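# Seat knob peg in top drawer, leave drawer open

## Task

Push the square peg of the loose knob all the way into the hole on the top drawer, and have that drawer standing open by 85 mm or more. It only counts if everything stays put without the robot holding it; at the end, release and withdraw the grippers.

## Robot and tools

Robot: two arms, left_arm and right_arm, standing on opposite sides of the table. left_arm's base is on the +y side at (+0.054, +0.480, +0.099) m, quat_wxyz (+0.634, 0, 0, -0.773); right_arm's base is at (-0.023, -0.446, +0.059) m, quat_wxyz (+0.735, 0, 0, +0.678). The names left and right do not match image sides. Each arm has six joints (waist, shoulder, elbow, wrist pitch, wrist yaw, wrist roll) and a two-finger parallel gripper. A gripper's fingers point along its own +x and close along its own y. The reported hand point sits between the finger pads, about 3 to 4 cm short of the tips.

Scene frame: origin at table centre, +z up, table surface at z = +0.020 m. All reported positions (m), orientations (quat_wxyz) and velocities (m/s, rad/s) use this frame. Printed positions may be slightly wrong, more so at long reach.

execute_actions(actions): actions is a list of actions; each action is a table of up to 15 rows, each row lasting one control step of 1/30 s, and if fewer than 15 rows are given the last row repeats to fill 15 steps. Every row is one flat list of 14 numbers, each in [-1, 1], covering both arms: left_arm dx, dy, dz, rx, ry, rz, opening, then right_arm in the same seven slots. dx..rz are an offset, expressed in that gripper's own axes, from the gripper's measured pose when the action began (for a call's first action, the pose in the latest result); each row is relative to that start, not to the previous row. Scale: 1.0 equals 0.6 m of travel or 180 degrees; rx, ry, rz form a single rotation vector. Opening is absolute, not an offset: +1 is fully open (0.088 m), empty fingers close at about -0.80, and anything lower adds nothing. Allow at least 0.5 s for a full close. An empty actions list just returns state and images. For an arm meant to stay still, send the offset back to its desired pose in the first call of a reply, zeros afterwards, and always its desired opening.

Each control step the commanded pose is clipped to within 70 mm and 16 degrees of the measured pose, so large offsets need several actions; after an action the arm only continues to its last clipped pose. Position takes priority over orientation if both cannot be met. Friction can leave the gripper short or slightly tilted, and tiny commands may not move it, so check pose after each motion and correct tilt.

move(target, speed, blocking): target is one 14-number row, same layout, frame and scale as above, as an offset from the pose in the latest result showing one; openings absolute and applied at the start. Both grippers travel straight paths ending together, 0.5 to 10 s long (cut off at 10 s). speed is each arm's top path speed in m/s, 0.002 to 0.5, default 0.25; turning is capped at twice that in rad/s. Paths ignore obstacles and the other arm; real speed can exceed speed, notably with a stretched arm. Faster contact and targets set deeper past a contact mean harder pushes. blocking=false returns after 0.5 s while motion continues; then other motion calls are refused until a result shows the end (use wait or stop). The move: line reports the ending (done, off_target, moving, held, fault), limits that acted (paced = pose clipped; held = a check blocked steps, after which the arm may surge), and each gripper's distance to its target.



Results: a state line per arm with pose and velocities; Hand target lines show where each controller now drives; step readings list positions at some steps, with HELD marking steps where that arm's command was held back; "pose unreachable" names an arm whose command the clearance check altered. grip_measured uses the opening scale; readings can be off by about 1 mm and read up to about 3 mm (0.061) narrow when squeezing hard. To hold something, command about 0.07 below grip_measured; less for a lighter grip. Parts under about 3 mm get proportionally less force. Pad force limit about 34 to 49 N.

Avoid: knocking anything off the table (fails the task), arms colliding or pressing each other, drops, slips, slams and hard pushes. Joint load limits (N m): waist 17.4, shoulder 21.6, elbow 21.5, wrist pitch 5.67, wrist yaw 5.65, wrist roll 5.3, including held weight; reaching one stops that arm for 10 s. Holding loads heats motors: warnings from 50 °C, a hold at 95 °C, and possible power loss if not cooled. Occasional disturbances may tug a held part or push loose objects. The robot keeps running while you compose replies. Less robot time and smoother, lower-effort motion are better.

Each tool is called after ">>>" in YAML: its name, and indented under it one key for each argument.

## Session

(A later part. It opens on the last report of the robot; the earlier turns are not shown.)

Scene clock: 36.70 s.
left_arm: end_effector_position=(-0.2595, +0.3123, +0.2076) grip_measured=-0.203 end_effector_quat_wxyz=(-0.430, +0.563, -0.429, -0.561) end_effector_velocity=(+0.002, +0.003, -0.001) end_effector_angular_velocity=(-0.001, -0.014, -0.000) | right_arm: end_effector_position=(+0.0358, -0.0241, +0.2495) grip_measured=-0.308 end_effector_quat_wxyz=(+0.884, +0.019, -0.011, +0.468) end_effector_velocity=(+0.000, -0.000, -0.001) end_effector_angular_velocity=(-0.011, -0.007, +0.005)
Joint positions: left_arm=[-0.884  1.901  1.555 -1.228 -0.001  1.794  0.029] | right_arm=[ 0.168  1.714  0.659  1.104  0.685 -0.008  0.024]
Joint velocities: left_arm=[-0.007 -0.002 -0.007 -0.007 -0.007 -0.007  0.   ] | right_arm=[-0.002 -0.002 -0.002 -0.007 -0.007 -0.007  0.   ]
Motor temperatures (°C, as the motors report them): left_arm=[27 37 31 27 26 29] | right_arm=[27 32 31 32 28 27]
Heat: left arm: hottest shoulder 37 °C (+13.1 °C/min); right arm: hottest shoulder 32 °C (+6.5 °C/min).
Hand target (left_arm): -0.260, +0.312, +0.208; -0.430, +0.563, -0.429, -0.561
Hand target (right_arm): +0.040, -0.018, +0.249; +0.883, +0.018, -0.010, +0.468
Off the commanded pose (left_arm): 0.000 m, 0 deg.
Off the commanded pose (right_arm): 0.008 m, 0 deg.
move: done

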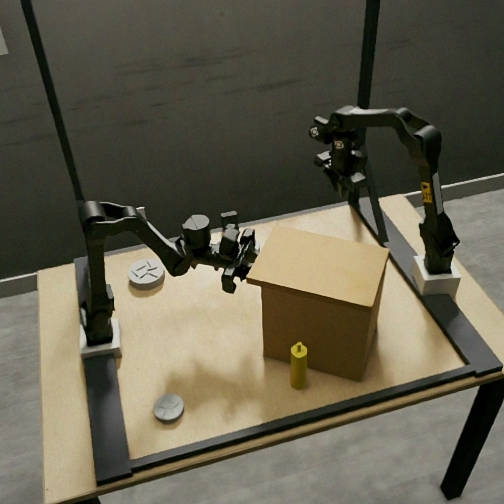

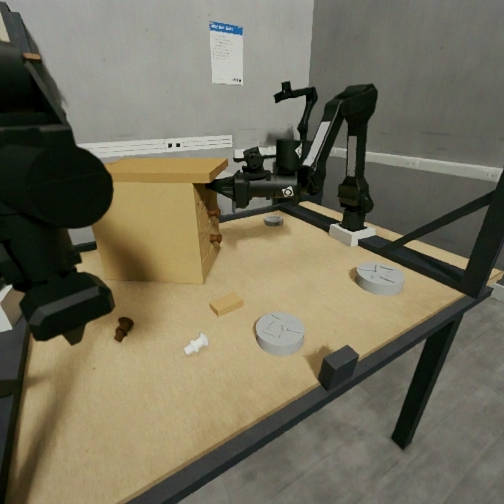

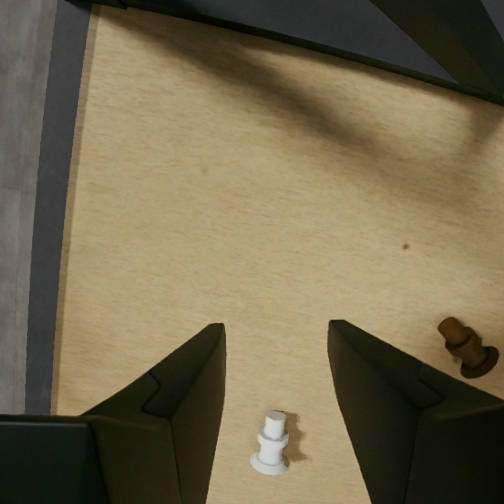

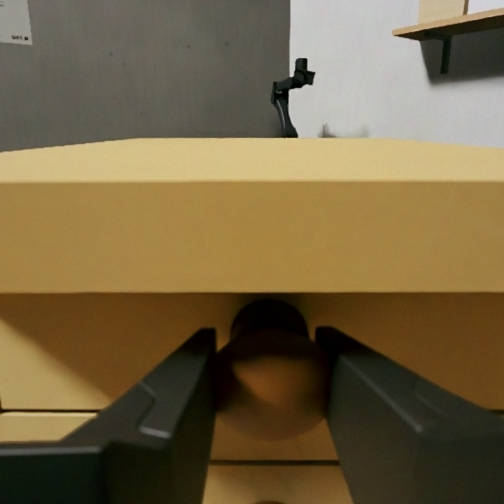

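Press a bit harder to make sure it seats.

>>> move:
  target: [0,0,0,0,0,0,-0.2,0.028,-0.003,-0.002,0,0,0,-0.42]
  speed: 0.02

>>> zoom_image:
  camera: "cam_low"
  region: [190, 165, 250, 225]

Scene clock: 37.87 s.
left_arm: end_effector_position=(-0.2595, +0.3123, +0.2076) grip_measured=-0.203 end_effector_quat_wxyz=(-0.430, +0.563, -0.429, -0.561) end_effector_velocity=(+0.006, +0.001, +0.000) end_effector_angular_velocity=(+0.004, -0.023, +0.010) | right_arm: end_effector_position=(+0.0355, -0.0213, +0.2489) grip_measured=-0.316 end_effector_quat_wxyz=(+0.881, +0.018, -0.011, +0.473) end_effector_velocity=(+0.002, -0.001, -0.001) end_effector_angular_velocity=(-0.019, -0.019, -0.011)
Joint positions: left_arm=[-0.884  1.901  1.555 -1.228 -0.001  1.794  0.029] | right_arm=[ 0.163  1.721  0.665  1.104  0.668 -0.008  0.024]
Joint velocities: left_arm=[ 0.002 -0.002 -0.002 -0.022 -0.007 -0.007 -0.   ] | right_arm=[-0.002 -0.002 -0.002 -0.007  0.007 -0.022  0.   ]
Motor temperatures (°C, as the motors report them): left_arm=[27 37 31 27 26 29] | right_arm=[27 32 31 32 28 27]
Heat: left arm: hottest shoulder 37 °C (+12.7 °C/min); right arm: hottest shoulder 32 °C (+6.3 °C/min).
Hand target (left_arm): -0.260, +0.312, +0.208; -0.430, +0.563, -0.429, -0.561
Hand target (right_arm): +0.047, -0.012, +0.249; +0.884, +0.019, -0.011, +0.468
Off the commanded pose (left_arm): 0.000 m, 0 deg.
Off the commanded pose (right_arm): 0.015 m, 1 deg.
move: off_target (right_arm)

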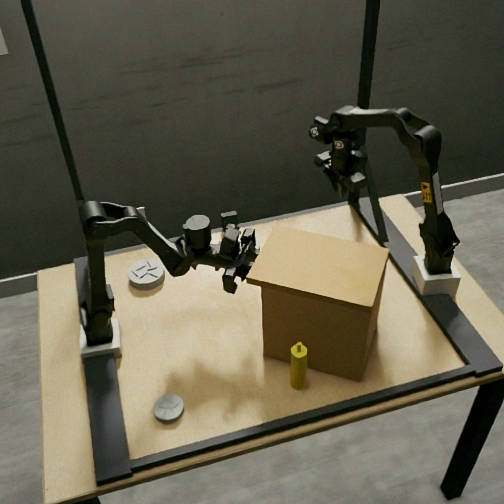

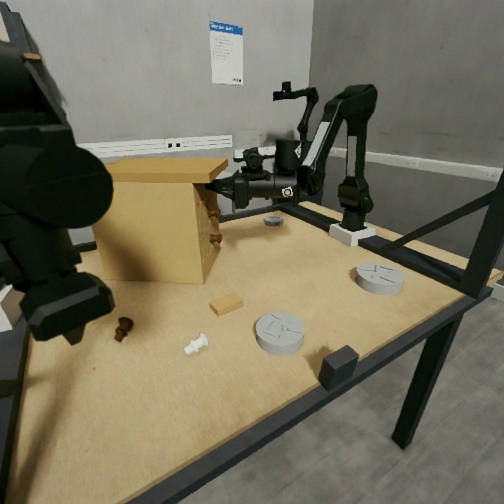

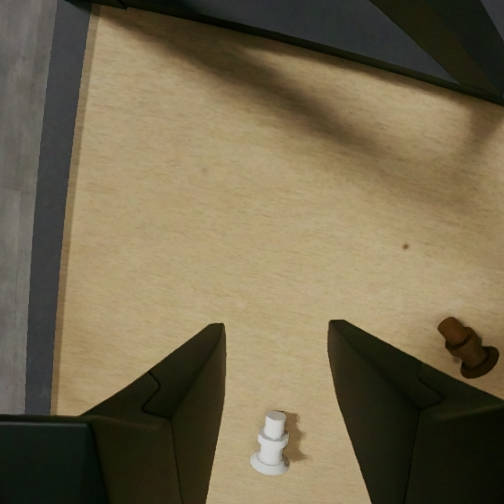

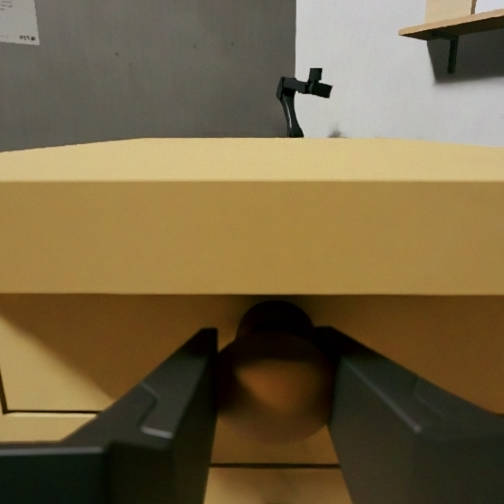

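Region (190, 165, 250, 225) of cam_low's 504x504 image, scaled by 8.400, with more detail than that image has.

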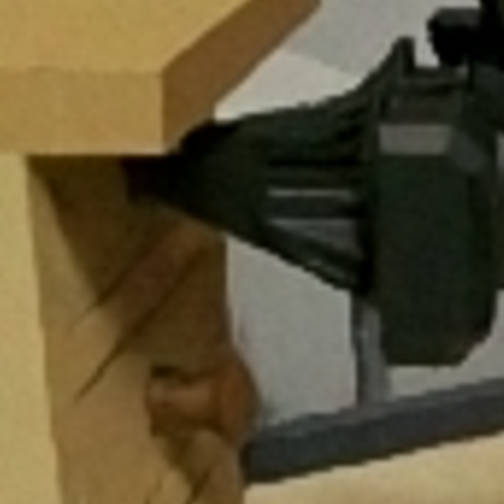

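>>> move:
  target: [0,0,0,0,0,0,-0.2,-0.18,-0.004,0.007,0,0,-0.003,-0.42]
  speed: 0.05

>>> zoom_image:
  camera: "cam_low"
  region: [190, 155, 290, 255]

Scene clock: 40.60 s.
left_arm: end_effector_position=(-0.2595, +0.3123, +0.2076) grip_measured=-0.203 end_effector_quat_wxyz=(-0.430, +0.563, -0.429, -0.561) end_effector_velocity=(-0.002, +0.001, -0.001) end_effector_angular_velocity=(+0.005, +0.006, +0.005) | right_arm: end_effector_position=(-0.0244, -0.1093, +0.2471) grip_measured=-0.320 end_effector_quat_wxyz=(+0.881, +0.016, -0.010, +0.473) end_effector_velocity=(-0.001, -0.003, +0.002) end_effector_angular_velocity=(+0.023, +0.023, +0.001)
Joint positions: left_arm=[-0.884  1.901  1.555 -1.228 -0.001  1.794  0.029] | right_arm=[ 0.463  1.459  0.384  1.131  0.968 -0.027  0.023]
Joint velocities: left_arm=[-0.002  0.002 -0.002  0.007  0.007 -0.007 -0.   ] | right_arm=[ 0.007 -0.012 -0.007  0.007  0.007  0.022 -0.   ]
Motor temperatures (°C, as the motors report them): left_arm=[27 38 31 27 26 29] | right_arm=[27 32 31 32 28 27]
Heat: left arm: hottest shoulder 38 °C (+13.3 °C/min); right arm: hottest shoulder 32 °C (+5.9 °C/min).
Hand target (left_arm): -0.260, +0.312, +0.208; -0.430, +0.563, -0.429, -0.561
Hand target (right_arm): -0.023, -0.112, +0.249; +0.883, +0.018, -0.011, +0.469
Off the commanded pose (left_arm): 0.000 m, 0 deg.
Off the commanded pose (right_arm): 0.005 m, 1 deg.
move: done

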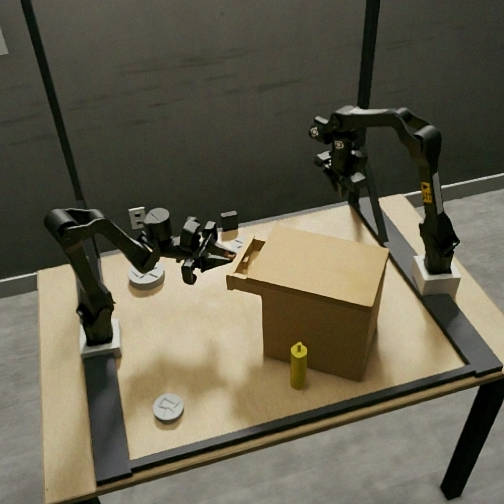

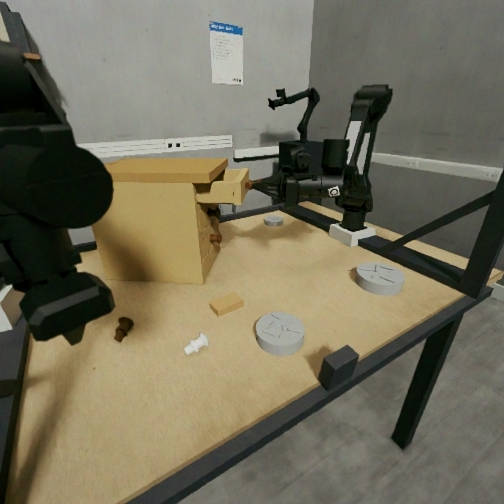

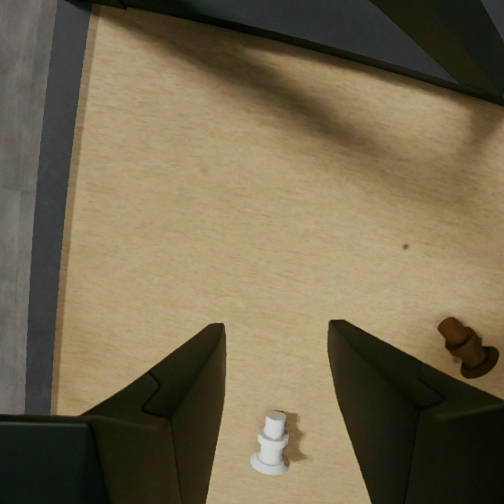

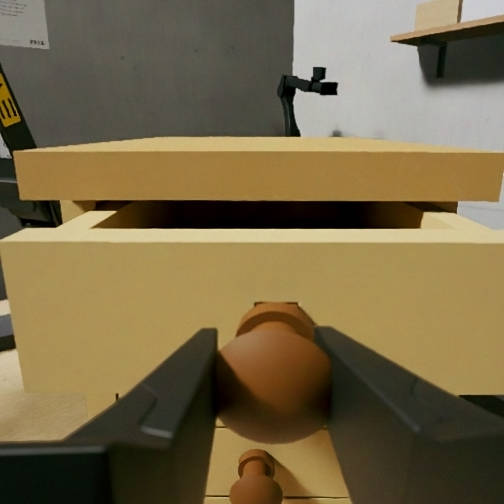

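Region (190, 155, 290, 255) of cam_low's 504x504 image, scaled by 5.040, with more detail than that image has.

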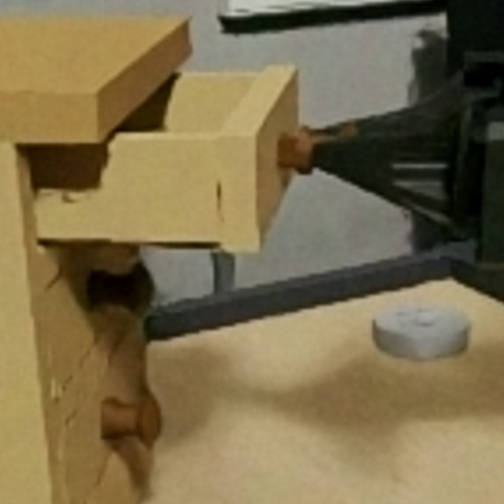

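>>> move:
  target: [-0.237,-0.26,-0.55,-0.842,-0.042,0.186,-0.85,0,0,0,0,0,0,-0.42]
  speed: 0.4

Scene clock: 45.87 s.
left_arm: end_effector_position=(-0.0245, +0.0379, +0.3502) grip_measured=-0.778 end_effector_quat_wxyz=(+0.538, +0.410, +0.347, -0.650) end_effector_velocity=(+0.005, +0.000, +0.001) end_effector_angular_velocity=(+0.017, -0.007, +0.045) | right_arm: end_effector_position=(-0.0247, -0.1095, +0.2472) grip_measured=-0.320 end_effector_quat_wxyz=(+0.881, +0.016, -0.010, +0.473) end_effector_velocity=(+0.001, +0.001, -0.003) end_effector_angular_velocity=(-0.024, -0.015, -0.000)
Joint positions: left_arm=[ 0.025  1.987  2.171 -1.319  0.012  0.005  0.001] | right_arm=[ 0.464  1.457  0.383  1.131  0.968 -0.028  0.023]
Joint velocities: left_arm=[ 0.002  0.017  0.037 -0.037 -0.022 -0.037 -0.   ] | right_arm=[-0.007  0.002  0.002 -0.022 -0.007 -0.007 -0.   ]
Motor temperatures (°C, as the motors report them): left_arm=[27 38 32 27 26 29] | right_arm=[27 32 31 33 28 27]
Heat: left arm: hottest shoulder 38 °C (+11.8 °C/min); right arm: hottest wrist pitch 33 °C (+6.5 °C/min).
Hand target (left_arm): -0.023, +0.035, +0.347; +0.540, +0.412, +0.351, -0.645
Hand target (right_arm): -0.024, -0.109, +0.247; +0.881, +0.016, -0.010, +0.473
Off the commanded pose (left_arm): 0.004 m, 1 deg.
Off the commanded pose (right_arm): 0.000 m, 0 deg.
move: done

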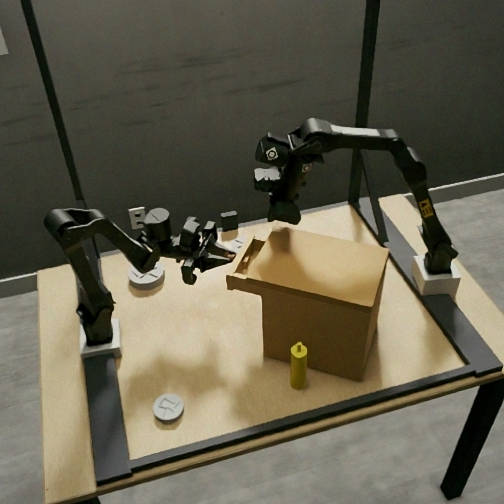

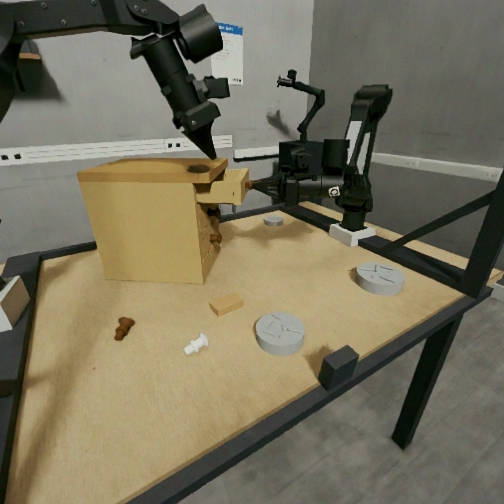

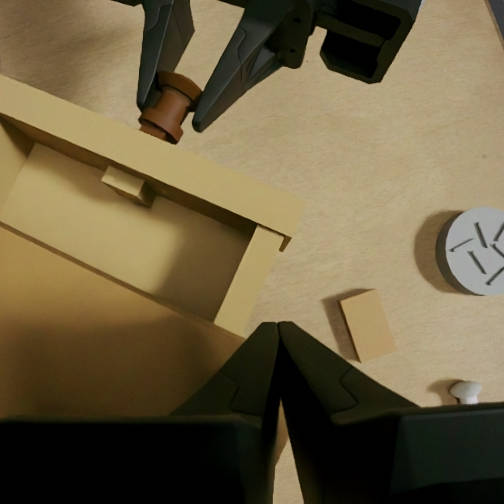

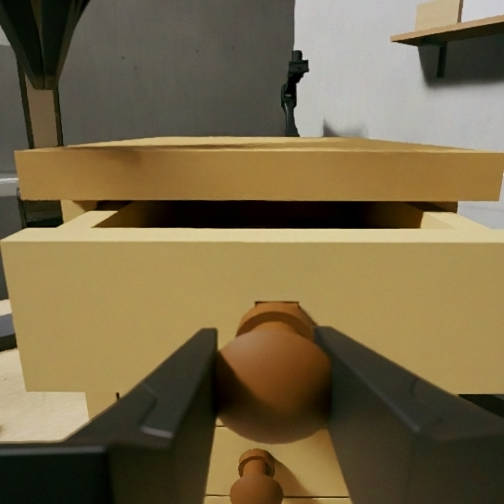

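>>> move:
  target: [0.06,0.055,0.035,0,0,0,-0.85,0,0,0,0,0,0,-0.42]
  speed: 0.1

Scene clock: 47.17 s.
left_arm: end_effector_position=(+0.0006, +0.0009, +0.3317) grip_measured=-0.778 end_effector_quat_wxyz=(+0.541, +0.407, +0.343, -0.651) end_effector_velocity=(-0.002, +0.004, -0.002) end_effector_angular_velocity=(+0.023, +0.001, +0.016) | right_arm: end_effector_position=(-0.0247, -0.1095, +0.2472) grip_measured=-0.320 end_effector_quat_wxyz=(+0.881, +0.016, -0.010, +0.473) end_effector_velocity=(-0.003, +0.001, +0.000) end_effector_angular_velocity=(-0.006, -0.008, +0.024)
Joint positions: left_arm=[ 0.098  2.111  2.277 -1.29   0.04   0.07   0.001] | right_arm=[ 0.464  1.457  0.383  1.131  0.968 -0.028  0.023]
Joint velocities: left_arm=[-0.007  0.002  0.002 -0.022 -0.007 -0.022 -0.   ] | right_arm=[ 0.002 -0.007 -0.002 -0.007 -0.022 -0.007 -0.   ]
Motor temperatures (°C, as the motors report them): left_arm=[27 39 32 27 26 29] | right_arm=[27 32 31 33 28 27]
Heat: left arm: hottest shoulder 39 °C (+12.7 °C/min); right arm: hottest wrist pitch 33 °C (+6.4 °C/min).
Hand target (left_arm): +0.001, -0.002, +0.326; +0.538, +0.410, +0.347, -0.650
Hand target (right_arm): -0.025, -0.110, +0.247; +0.881, +0.016, -0.010, +0.473
Off the commanded pose (left_arm): 0.006 m, 1 deg.
Off the commanded pose (right_arm): 0.000 m, 0 deg.
move: done

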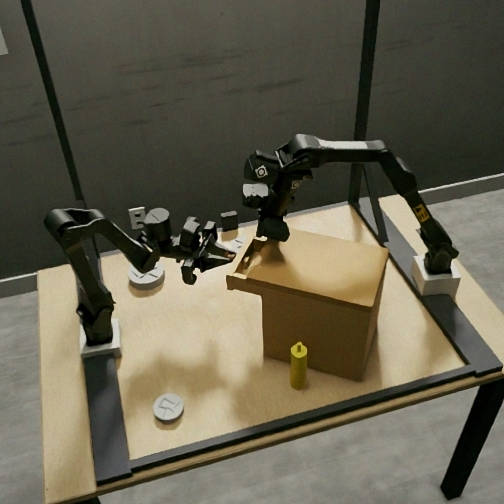

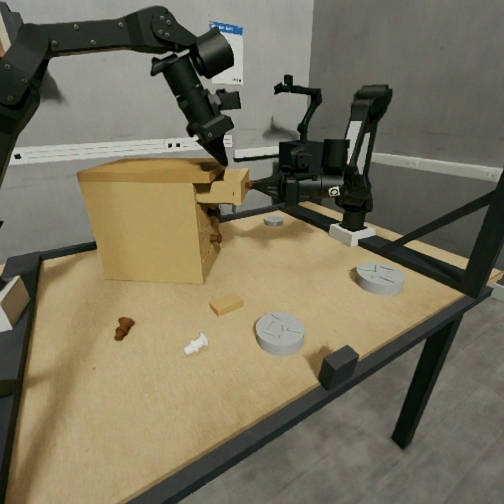

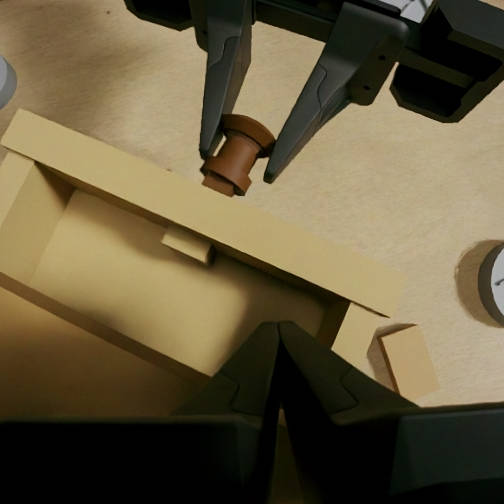

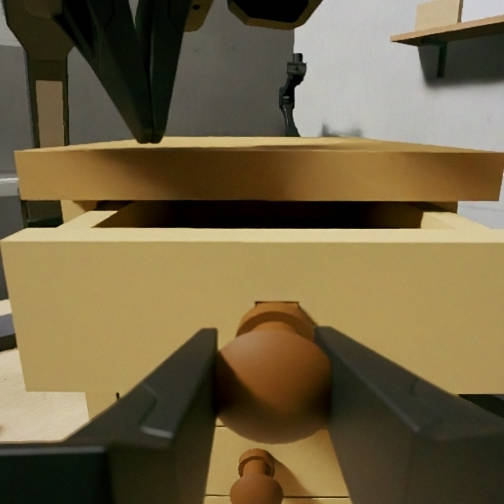

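>>> move:
  target: [0.08,0,-0.006,0,0.005,0,-0.85,0,0,0,0,0,0,-0.42]
  speed: 0.05

>>> zoom_image:
  camera: "cam_low"
  region: [190, 130, 290, 230]

Scene clock: 48.60 s.
left_arm: end_effector_position=(-0.0028, -0.0154, +0.3005) grip_measured=-0.778 end_effector_quat_wxyz=(+0.542, +0.404, +0.338, -0.654) end_effector_velocity=(+0.002, -0.001, -0.003) end_effector_angular_velocity=(+0.002, -0.004, +0.012) | right_arm: end_effector_position=(-0.0247, -0.1095, +0.2472) grip_measured=-0.320 end_effector_quat_wxyz=(+0.881, +0.016, -0.010, +0.473) end_effector_velocity=(+0.000, -0.000, +0.003) end_effector_angular_velocity=(-0.001, -0.014, +0.004)
Joint positions: left_arm=[ 0.094  2.126  2.164 -1.149  0.04   0.07   0.001] | right_arm=[ 0.464  1.457  0.383  1.131  0.968 -0.028  0.023]
Joint velocities: left_arm=[ 0.002  0.002 -0.007  0.007 -0.007 -0.007 -0.   ] | right_arm=[-0.002 -0.007 -0.002  0.007 -0.007 -0.022 -0.   ]
Motor temperatures (°C, as the motors report them): left_arm=[27 39 32 27 26 29] | right_arm=[27 32 31 33 28 27]
Heat: left arm: hottest shoulder 39 °C (+12.3 °C/min); right arm: hottest wrist pitch 33 °C (+6.2 °C/min).
Hand target (left_arm): -0.003, -0.016, +0.287; +0.538, +0.412, +0.347, -0.648
Hand target (right_arm): -0.025, -0.110, +0.247; +0.881, +0.016, -0.010, +0.473
Off the commanded pose (left_arm): 0.014 m, 2 deg.
Off the commanded pose (right_arm): 0.000 m, 0 deg.
move: off_target (left_arm)

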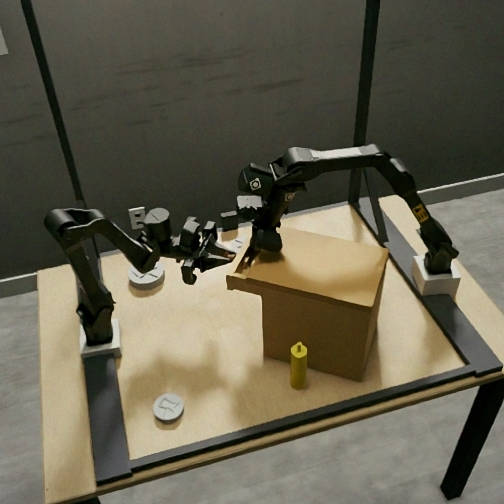

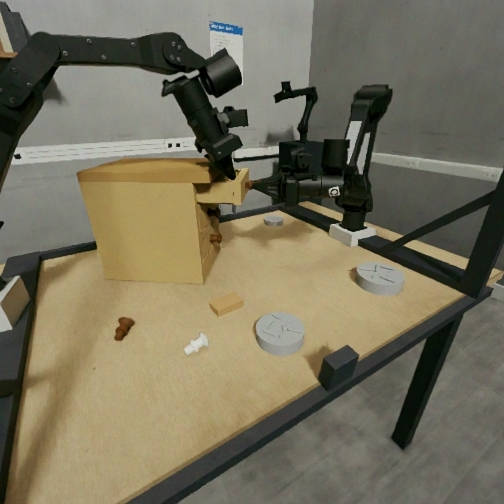

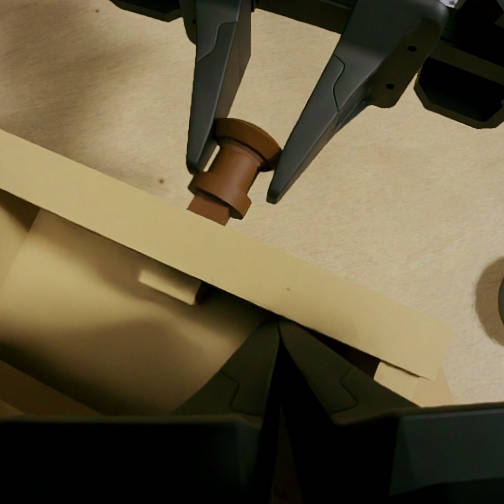

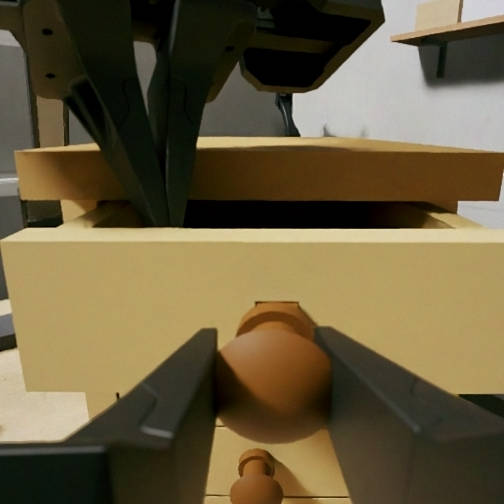

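Region (190, 130, 290, 230) of cam_low's 504x504 image, scaled by 5.040, with more detail than that image has.

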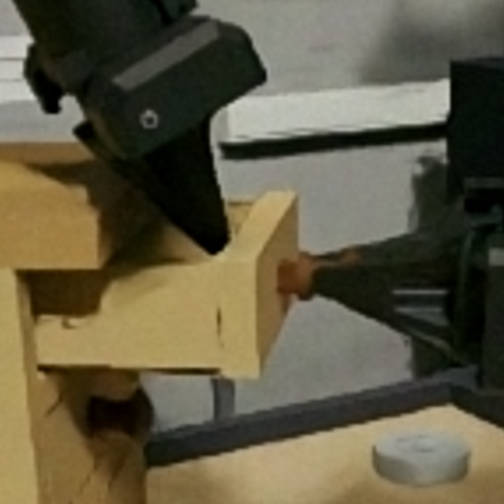

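>>> move:
  target: [0.03,0,0.002,0.12,0.07,0,-0.85,0,0,0,0,0,0,-0.42]
  speed: 0.1

>>> zoom_image:
  camera: "cam_low"
  region: [190, 130, 290, 230]

Scene clock: 51.40 s.
left_arm: end_effector_position=(-0.0031, -0.0196, +0.2916) grip_measured=-0.778 end_effector_quat_wxyz=(+0.452, +0.531, +0.230, -0.679) end_effector_velocity=(+0.000, +0.002, -0.000) end_effector_angular_velocity=(+0.006, -0.010, -0.007) | right_arm: end_effector_position=(-0.0247, -0.1095, +0.2472) grip_measured=-0.320 end_effector_quat_wxyz=(+0.881, +0.016, -0.010, +0.473) end_effector_velocity=(+0.000, -0.000, +0.003) end_effector_angular_velocity=(+0.007, -0.002, +0.005)
Joint positions: left_arm=[ 0.078  2.243  2.348 -1.297 -0.017  0.428  0.001] | right_arm=[ 0.464  1.457  0.383  1.131  0.968 -0.028  0.023]
Joint velocities: left_arm=[-0.002 -0.002 -0.002 -0.007 -0.007  0.007 -0.   ] | right_arm=[-0.002 -0.007 -0.002  0.007 -0.007 -0.007  0.   ]
Motor temperatures (°C, as the motors report them): left_arm=[27 39 32 27 26 29] | right_arm=[27 32 31 33 28 27]
Heat: left arm: hottest shoulder 39 °C (+11.7 °C/min); right arm: hottest wrist pitch 33 °C (+5.8 °C/min).
Hand target (left_arm): -0.004, -0.024, +0.285; -0.449, -0.536, -0.228, +0.678
Hand target (right_arm): -0.025, -0.110, +0.247; +0.881, +0.016, -0.010, +0.473
Off the commanded pose (left_arm): 0.008 m, 8 deg.
Off the commanded pose (right_arm): 0.000 m, 0 deg.
joint sent to its limit (left arm) — the command would take joint 3 (elbow) past its upper limit, so that joint was sent only as far as its limit.
move: off_target (left_arm)

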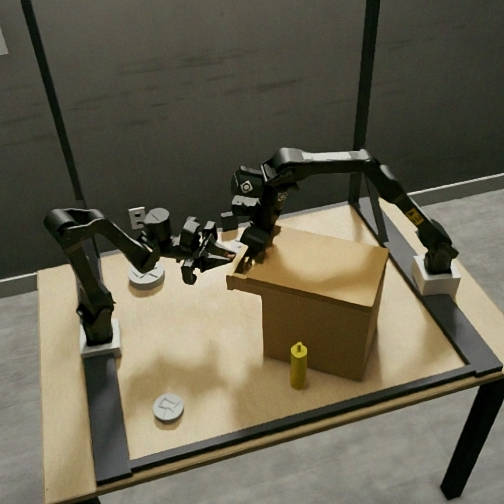

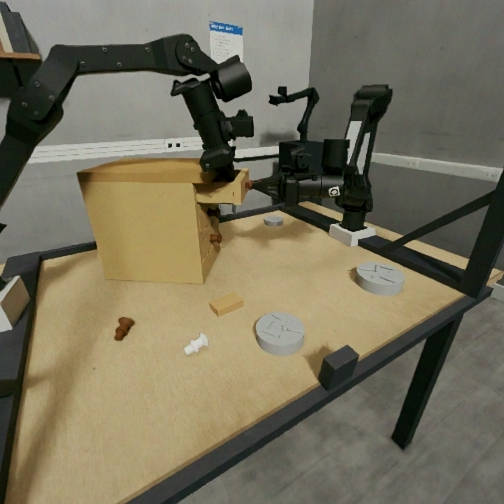

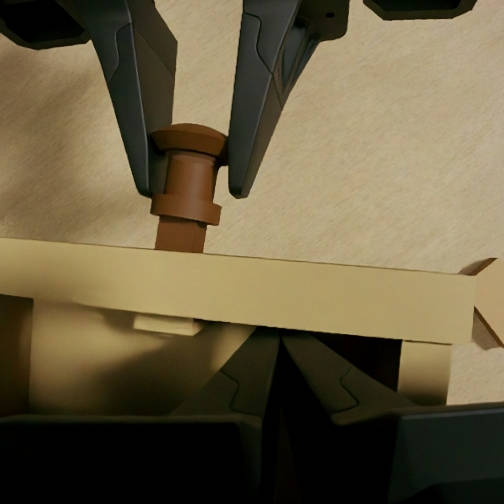

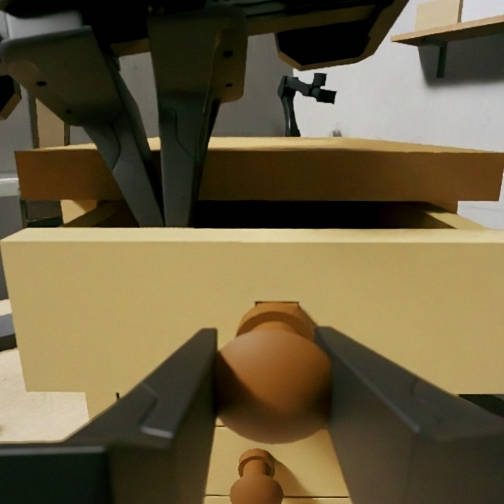

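Region (190, 130, 290, 230) of cam_low's 504x504 image, scaled by 5.040, with more detail than that image has.

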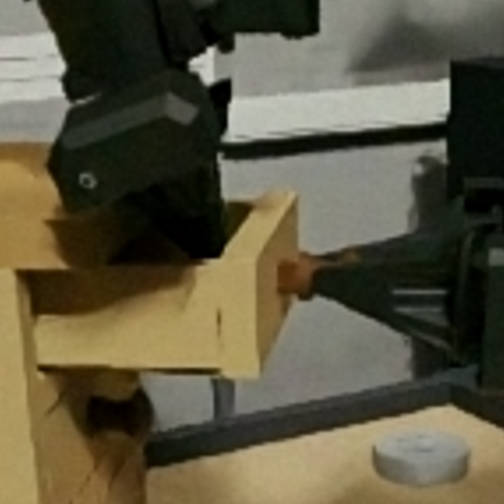

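>>> move:
  target: [0.012,0,0.003,0,0,0,-0.85,0.035,-0.008,0.0,0,0,-0.003,-0.42]
  speed: 0.015

Scene clock: 53.20 s.
left_arm: end_effector_position=(+0.0005, -0.0199, +0.2916) grip_measured=-0.778 end_effector_quat_wxyz=(+0.455, +0.533, +0.230, -0.676) end_effector_velocity=(+0.000, +0.002, -0.000) end_effector_angular_velocity=(+0.007, -0.005, +0.007) | right_arm: end_effector_position=(-0.0130, -0.1002, +0.2459) grip_measured=-0.320 end_effector_quat_wxyz=(+0.881, +0.013, -0.010, +0.473) end_effector_velocity=(+0.000, +0.000, -0.003) end_effector_angular_velocity=(-0.015, -0.011, +0.014)
Joint positions: left_arm=[ 0.083  2.243  2.348 -1.297 -0.023  0.43   0.001] | right_arm=[ 0.402  1.48   0.4    1.13   0.908 -0.025  0.023]
Joint velocities: left_arm=[-0.002 -0.002 -0.002 -0.007 -0.007 -0.007 -0.   ] | right_arm=[-0.007 -0.002 -0.007 -0.007 -0.022 -0.007  0.   ]
Motor temperatures (°C, as the motors report them): left_arm=[27 40 32 28 26 29] | right_arm=[27 32 31 33 28 27]
Heat: left arm: hottest shoulder 40 °C (+12.4 °C/min); right arm: hottest wrist pitch 33 °C (+5.6 °C/min).
Hand target (left_arm): -0.004, -0.024, +0.286; -0.452, -0.531, -0.230, +0.679
Hand target (right_arm): -0.009, -0.095, +0.248; +0.883, +0.016, -0.010, +0.469
Off the commanded pose (left_arm): 0.009 m, 1 deg.
Off the commanded pose (right_arm): 0.007 m, 1 deg.
move: off_target (left_arm)

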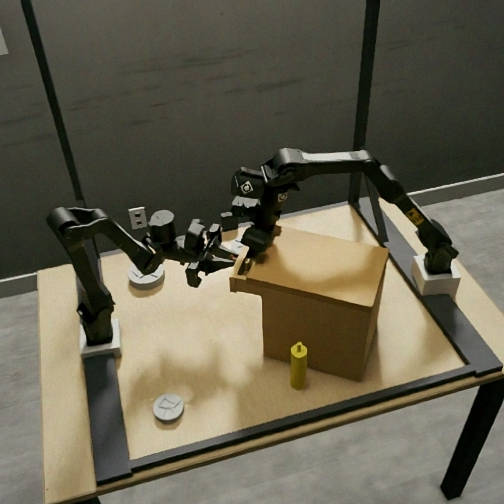

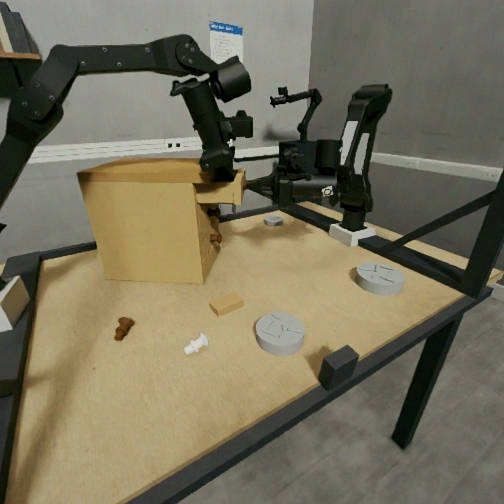

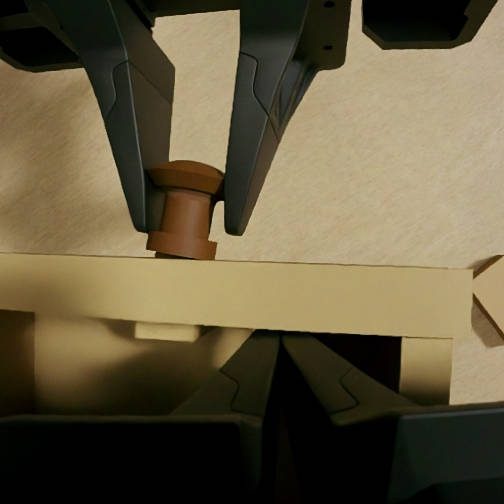

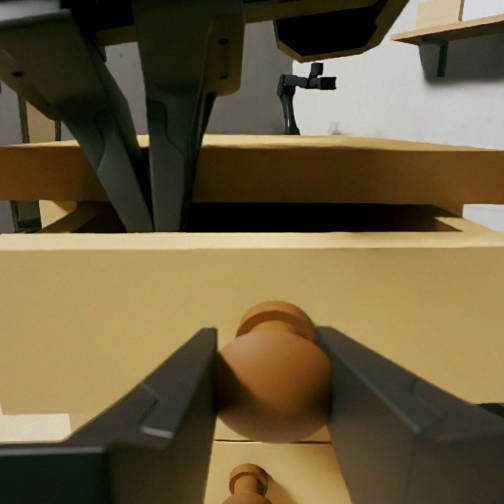

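>>> move:
  target: [0.012,-0.008,0.008,0,0,0,-0.85,0.035,-0.008,0.002,0,0,0.022,-0.45]
  speed: 0.02

Scene clock: 55.37 s.
left_arm: end_effector_position=(+0.0004, -0.0178, +0.2909) grip_measured=-0.778 end_effector_quat_wxyz=(+0.457, +0.539, +0.231, -0.669) end_effector_velocity=(-0.000, +0.001, -0.001) end_effector_angular_velocity=(+0.006, -0.010, -0.007) | right_arm: end_effector_position=(-0.0090, -0.0958, +0.2472) grip_measured=-0.320 end_effector_quat_wxyz=(+0.860, +0.015, -0.012, +0.510) end_effector_velocity=(-0.002, +0.001, -0.001) end_effector_angular_velocity=(-0.010, -0.010, +0.029)
Joint positions: left_arm=[ 0.076  2.243  2.348 -1.307 -0.042  0.423  0.001] | right_arm=[ 0.342  1.45   0.377  1.123  0.762 -0.021  0.023]
Joint velocities: left_arm=[-0.002  0.002  0.002 -0.007 -0.007  0.007 -0.   ] | right_arm=[-0.007 -0.007 -0.007 -0.007 -0.037 -0.007 -0.   ]
Motor temperatures (°C, as the motors report them): left_arm=[27 41 32 28 26 29] | right_arm=[27 32 31 33 28 27]
Heat: left arm: hottest shoulder 41 °C (+13.0 °C/min); right arm: hottest wrist pitch 33 °C (+5.4 °C/min).
Hand target (left_arm): -0.006, -0.024, +0.286; -0.455, -0.533, -0.230, +0.676
Hand target (right_arm): +0.003, -0.087, +0.248; +0.864, +0.013, -0.011, +0.502
Off the commanded pose (left_arm): 0.010 m, 1 deg.
Off the commanded pose (right_arm): 0.016 m, 1 deg.
move: off_target (left_arm, right_arm)

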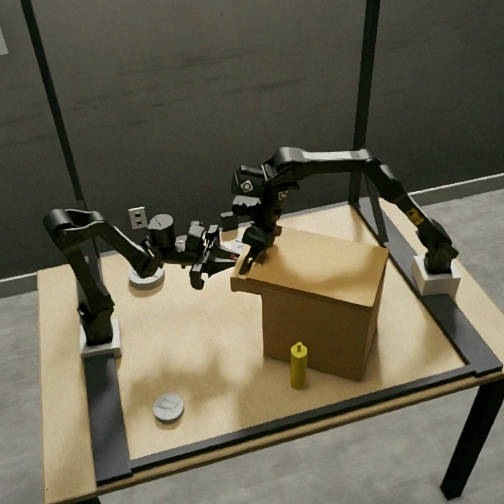

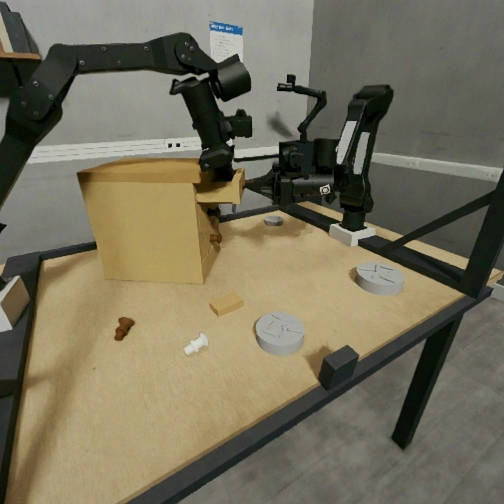

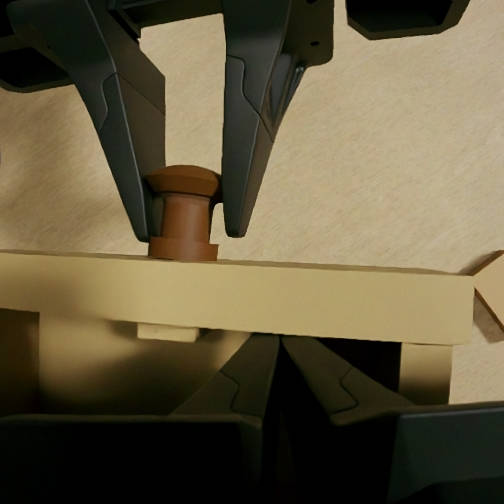

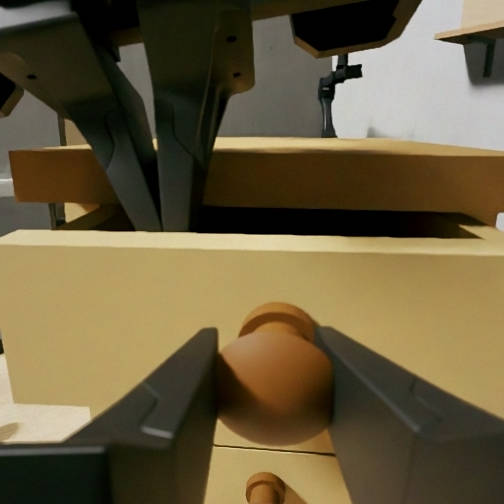

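>>> zoom_image:
  camera: "cam_left_wrist"
  region: [120, 200, 250, 290]

>>> zoom_image:
  camera: "cam_low"
  region: [215, 160, 275, 210]

Region (120, 200, 250, 290) of cam_left_wrist's 504x504 image, scaled by 3.877, with more detail than that image has; it fills the top 349 rows of this view, and the rest is white.

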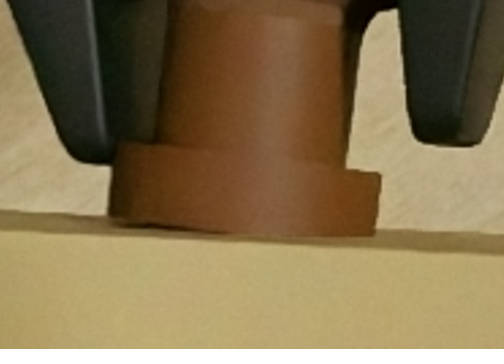

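Region (215, 160, 275, 210) of cam_low's 504x504 image, scaled by 8.400, with more detail than that image has.

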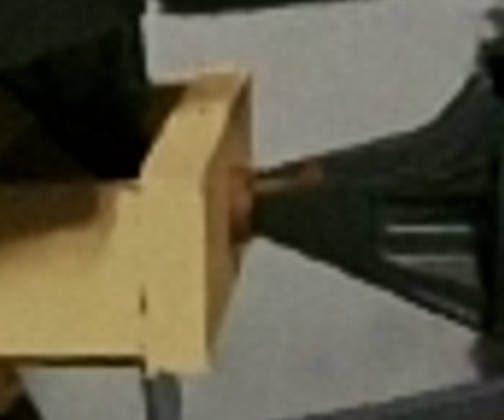

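>>> move:
  target: [0.012,-0.008,0.012,0,0,0,-0.85,0.032,-0.016,0.001,0,0,0.005,-0.45]
  speed: 0.02

>>> zoom_image:
  camera: "cam_left_wrist"
  region: [120, 200, 250, 290]

Scene clock: 56.93 s.
left_arm: end_effector_position=(+0.0005, -0.0170, +0.2917) grip_measured=-0.778 end_effector_quat_wxyz=(+0.462, +0.544, +0.229, -0.662) end_effector_velocity=(-0.000, -0.001, +0.003) end_effector_angular_velocity=(-0.013, -0.003, +0.007) | right_arm: end_effector_position=(-0.0067, -0.0952, +0.2474) grip_measured=-0.320 end_effector_quat_wxyz=(+0.848, +0.016, -0.014, +0.530) end_effector_velocity=(-0.002, -0.000, -0.003) end_effector_angular_velocity=(-0.015, -0.011, +0.029)
Joint positions: left_arm=[ 0.07   2.243  2.352 -1.313 -0.065  0.414  0.001] | right_arm=[ 0.308  1.432  0.359  1.124  0.679 -0.019  0.023]
Joint velocities: left_arm=[-0.002 -0.007 -0.002  0.007 -0.007 -0.007 -0.   ] | right_arm=[-0.007 -0.007 -0.012 -0.007 -0.037 -0.007 -0.   ]
Motor temperatures (°C, as the motors report them): left_arm=[27 41 33 28 26 29] | right_arm=[27 32 32 33 28 27]
Heat: left arm: hottest shoulder 41 °C (+12.6 °C/min); right arm: hottest wrist pitch 33 °C (+5.3 °C/min).
Hand target (left_arm): -0.007, -0.023, +0.285; -0.458, -0.537, -0.229, +0.670
Hand target (right_arm): +0.009, -0.085, +0.248; +0.856, +0.015, -0.012, +0.517
Off the commanded pose (left_arm): 0.012 m, 1 deg.
Off the commanded pose (right_arm): 0.019 m, 2 deg.
joint sent to its limit (left arm) — the command would take joint 3 (elbow) past its upper limit, so that joint was sent only as far as its limit.
move: off_target (left_arm, right_arm)

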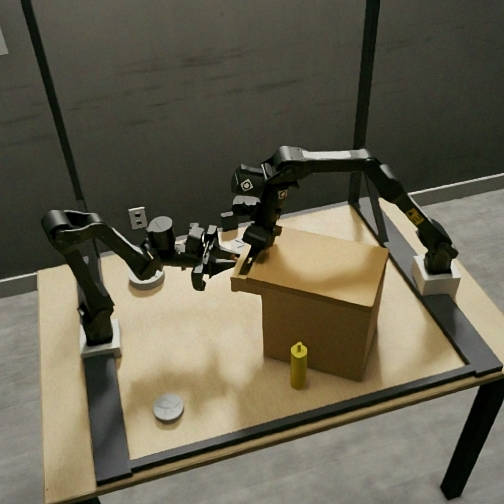

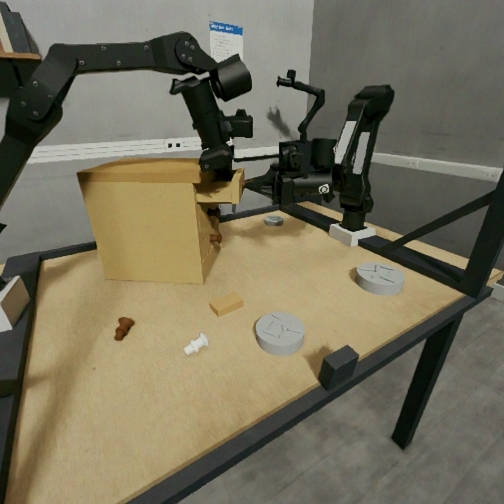

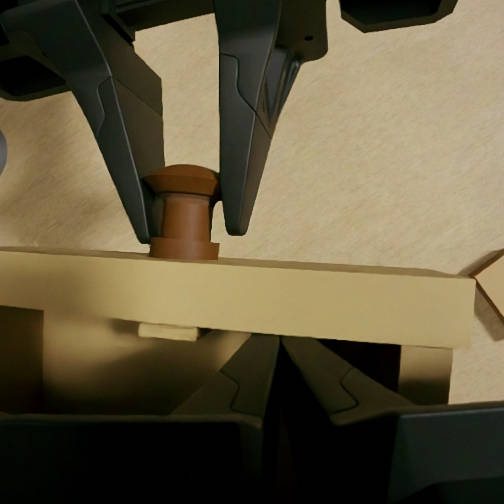

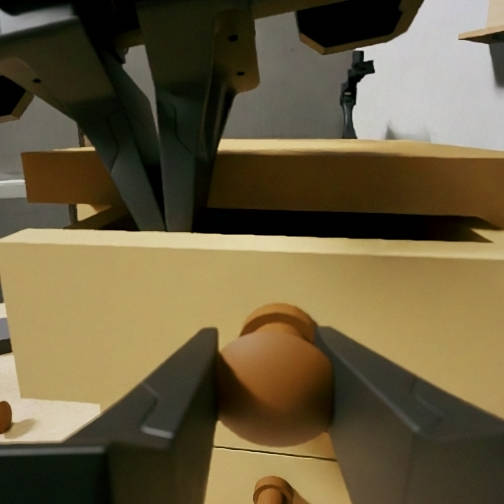

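Region (120, 200, 250, 290) of cam_left_wrist's 504x504 image, scaled by 3.877, with more detail than that image has; it fills the top 349 rows of this view, and the rest is white.

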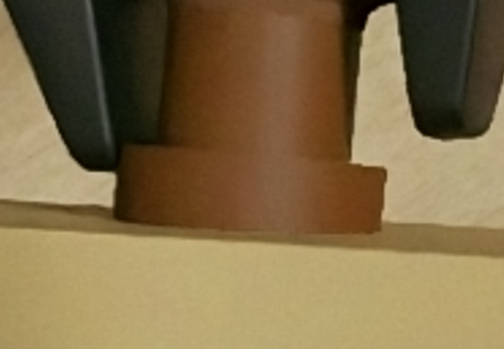

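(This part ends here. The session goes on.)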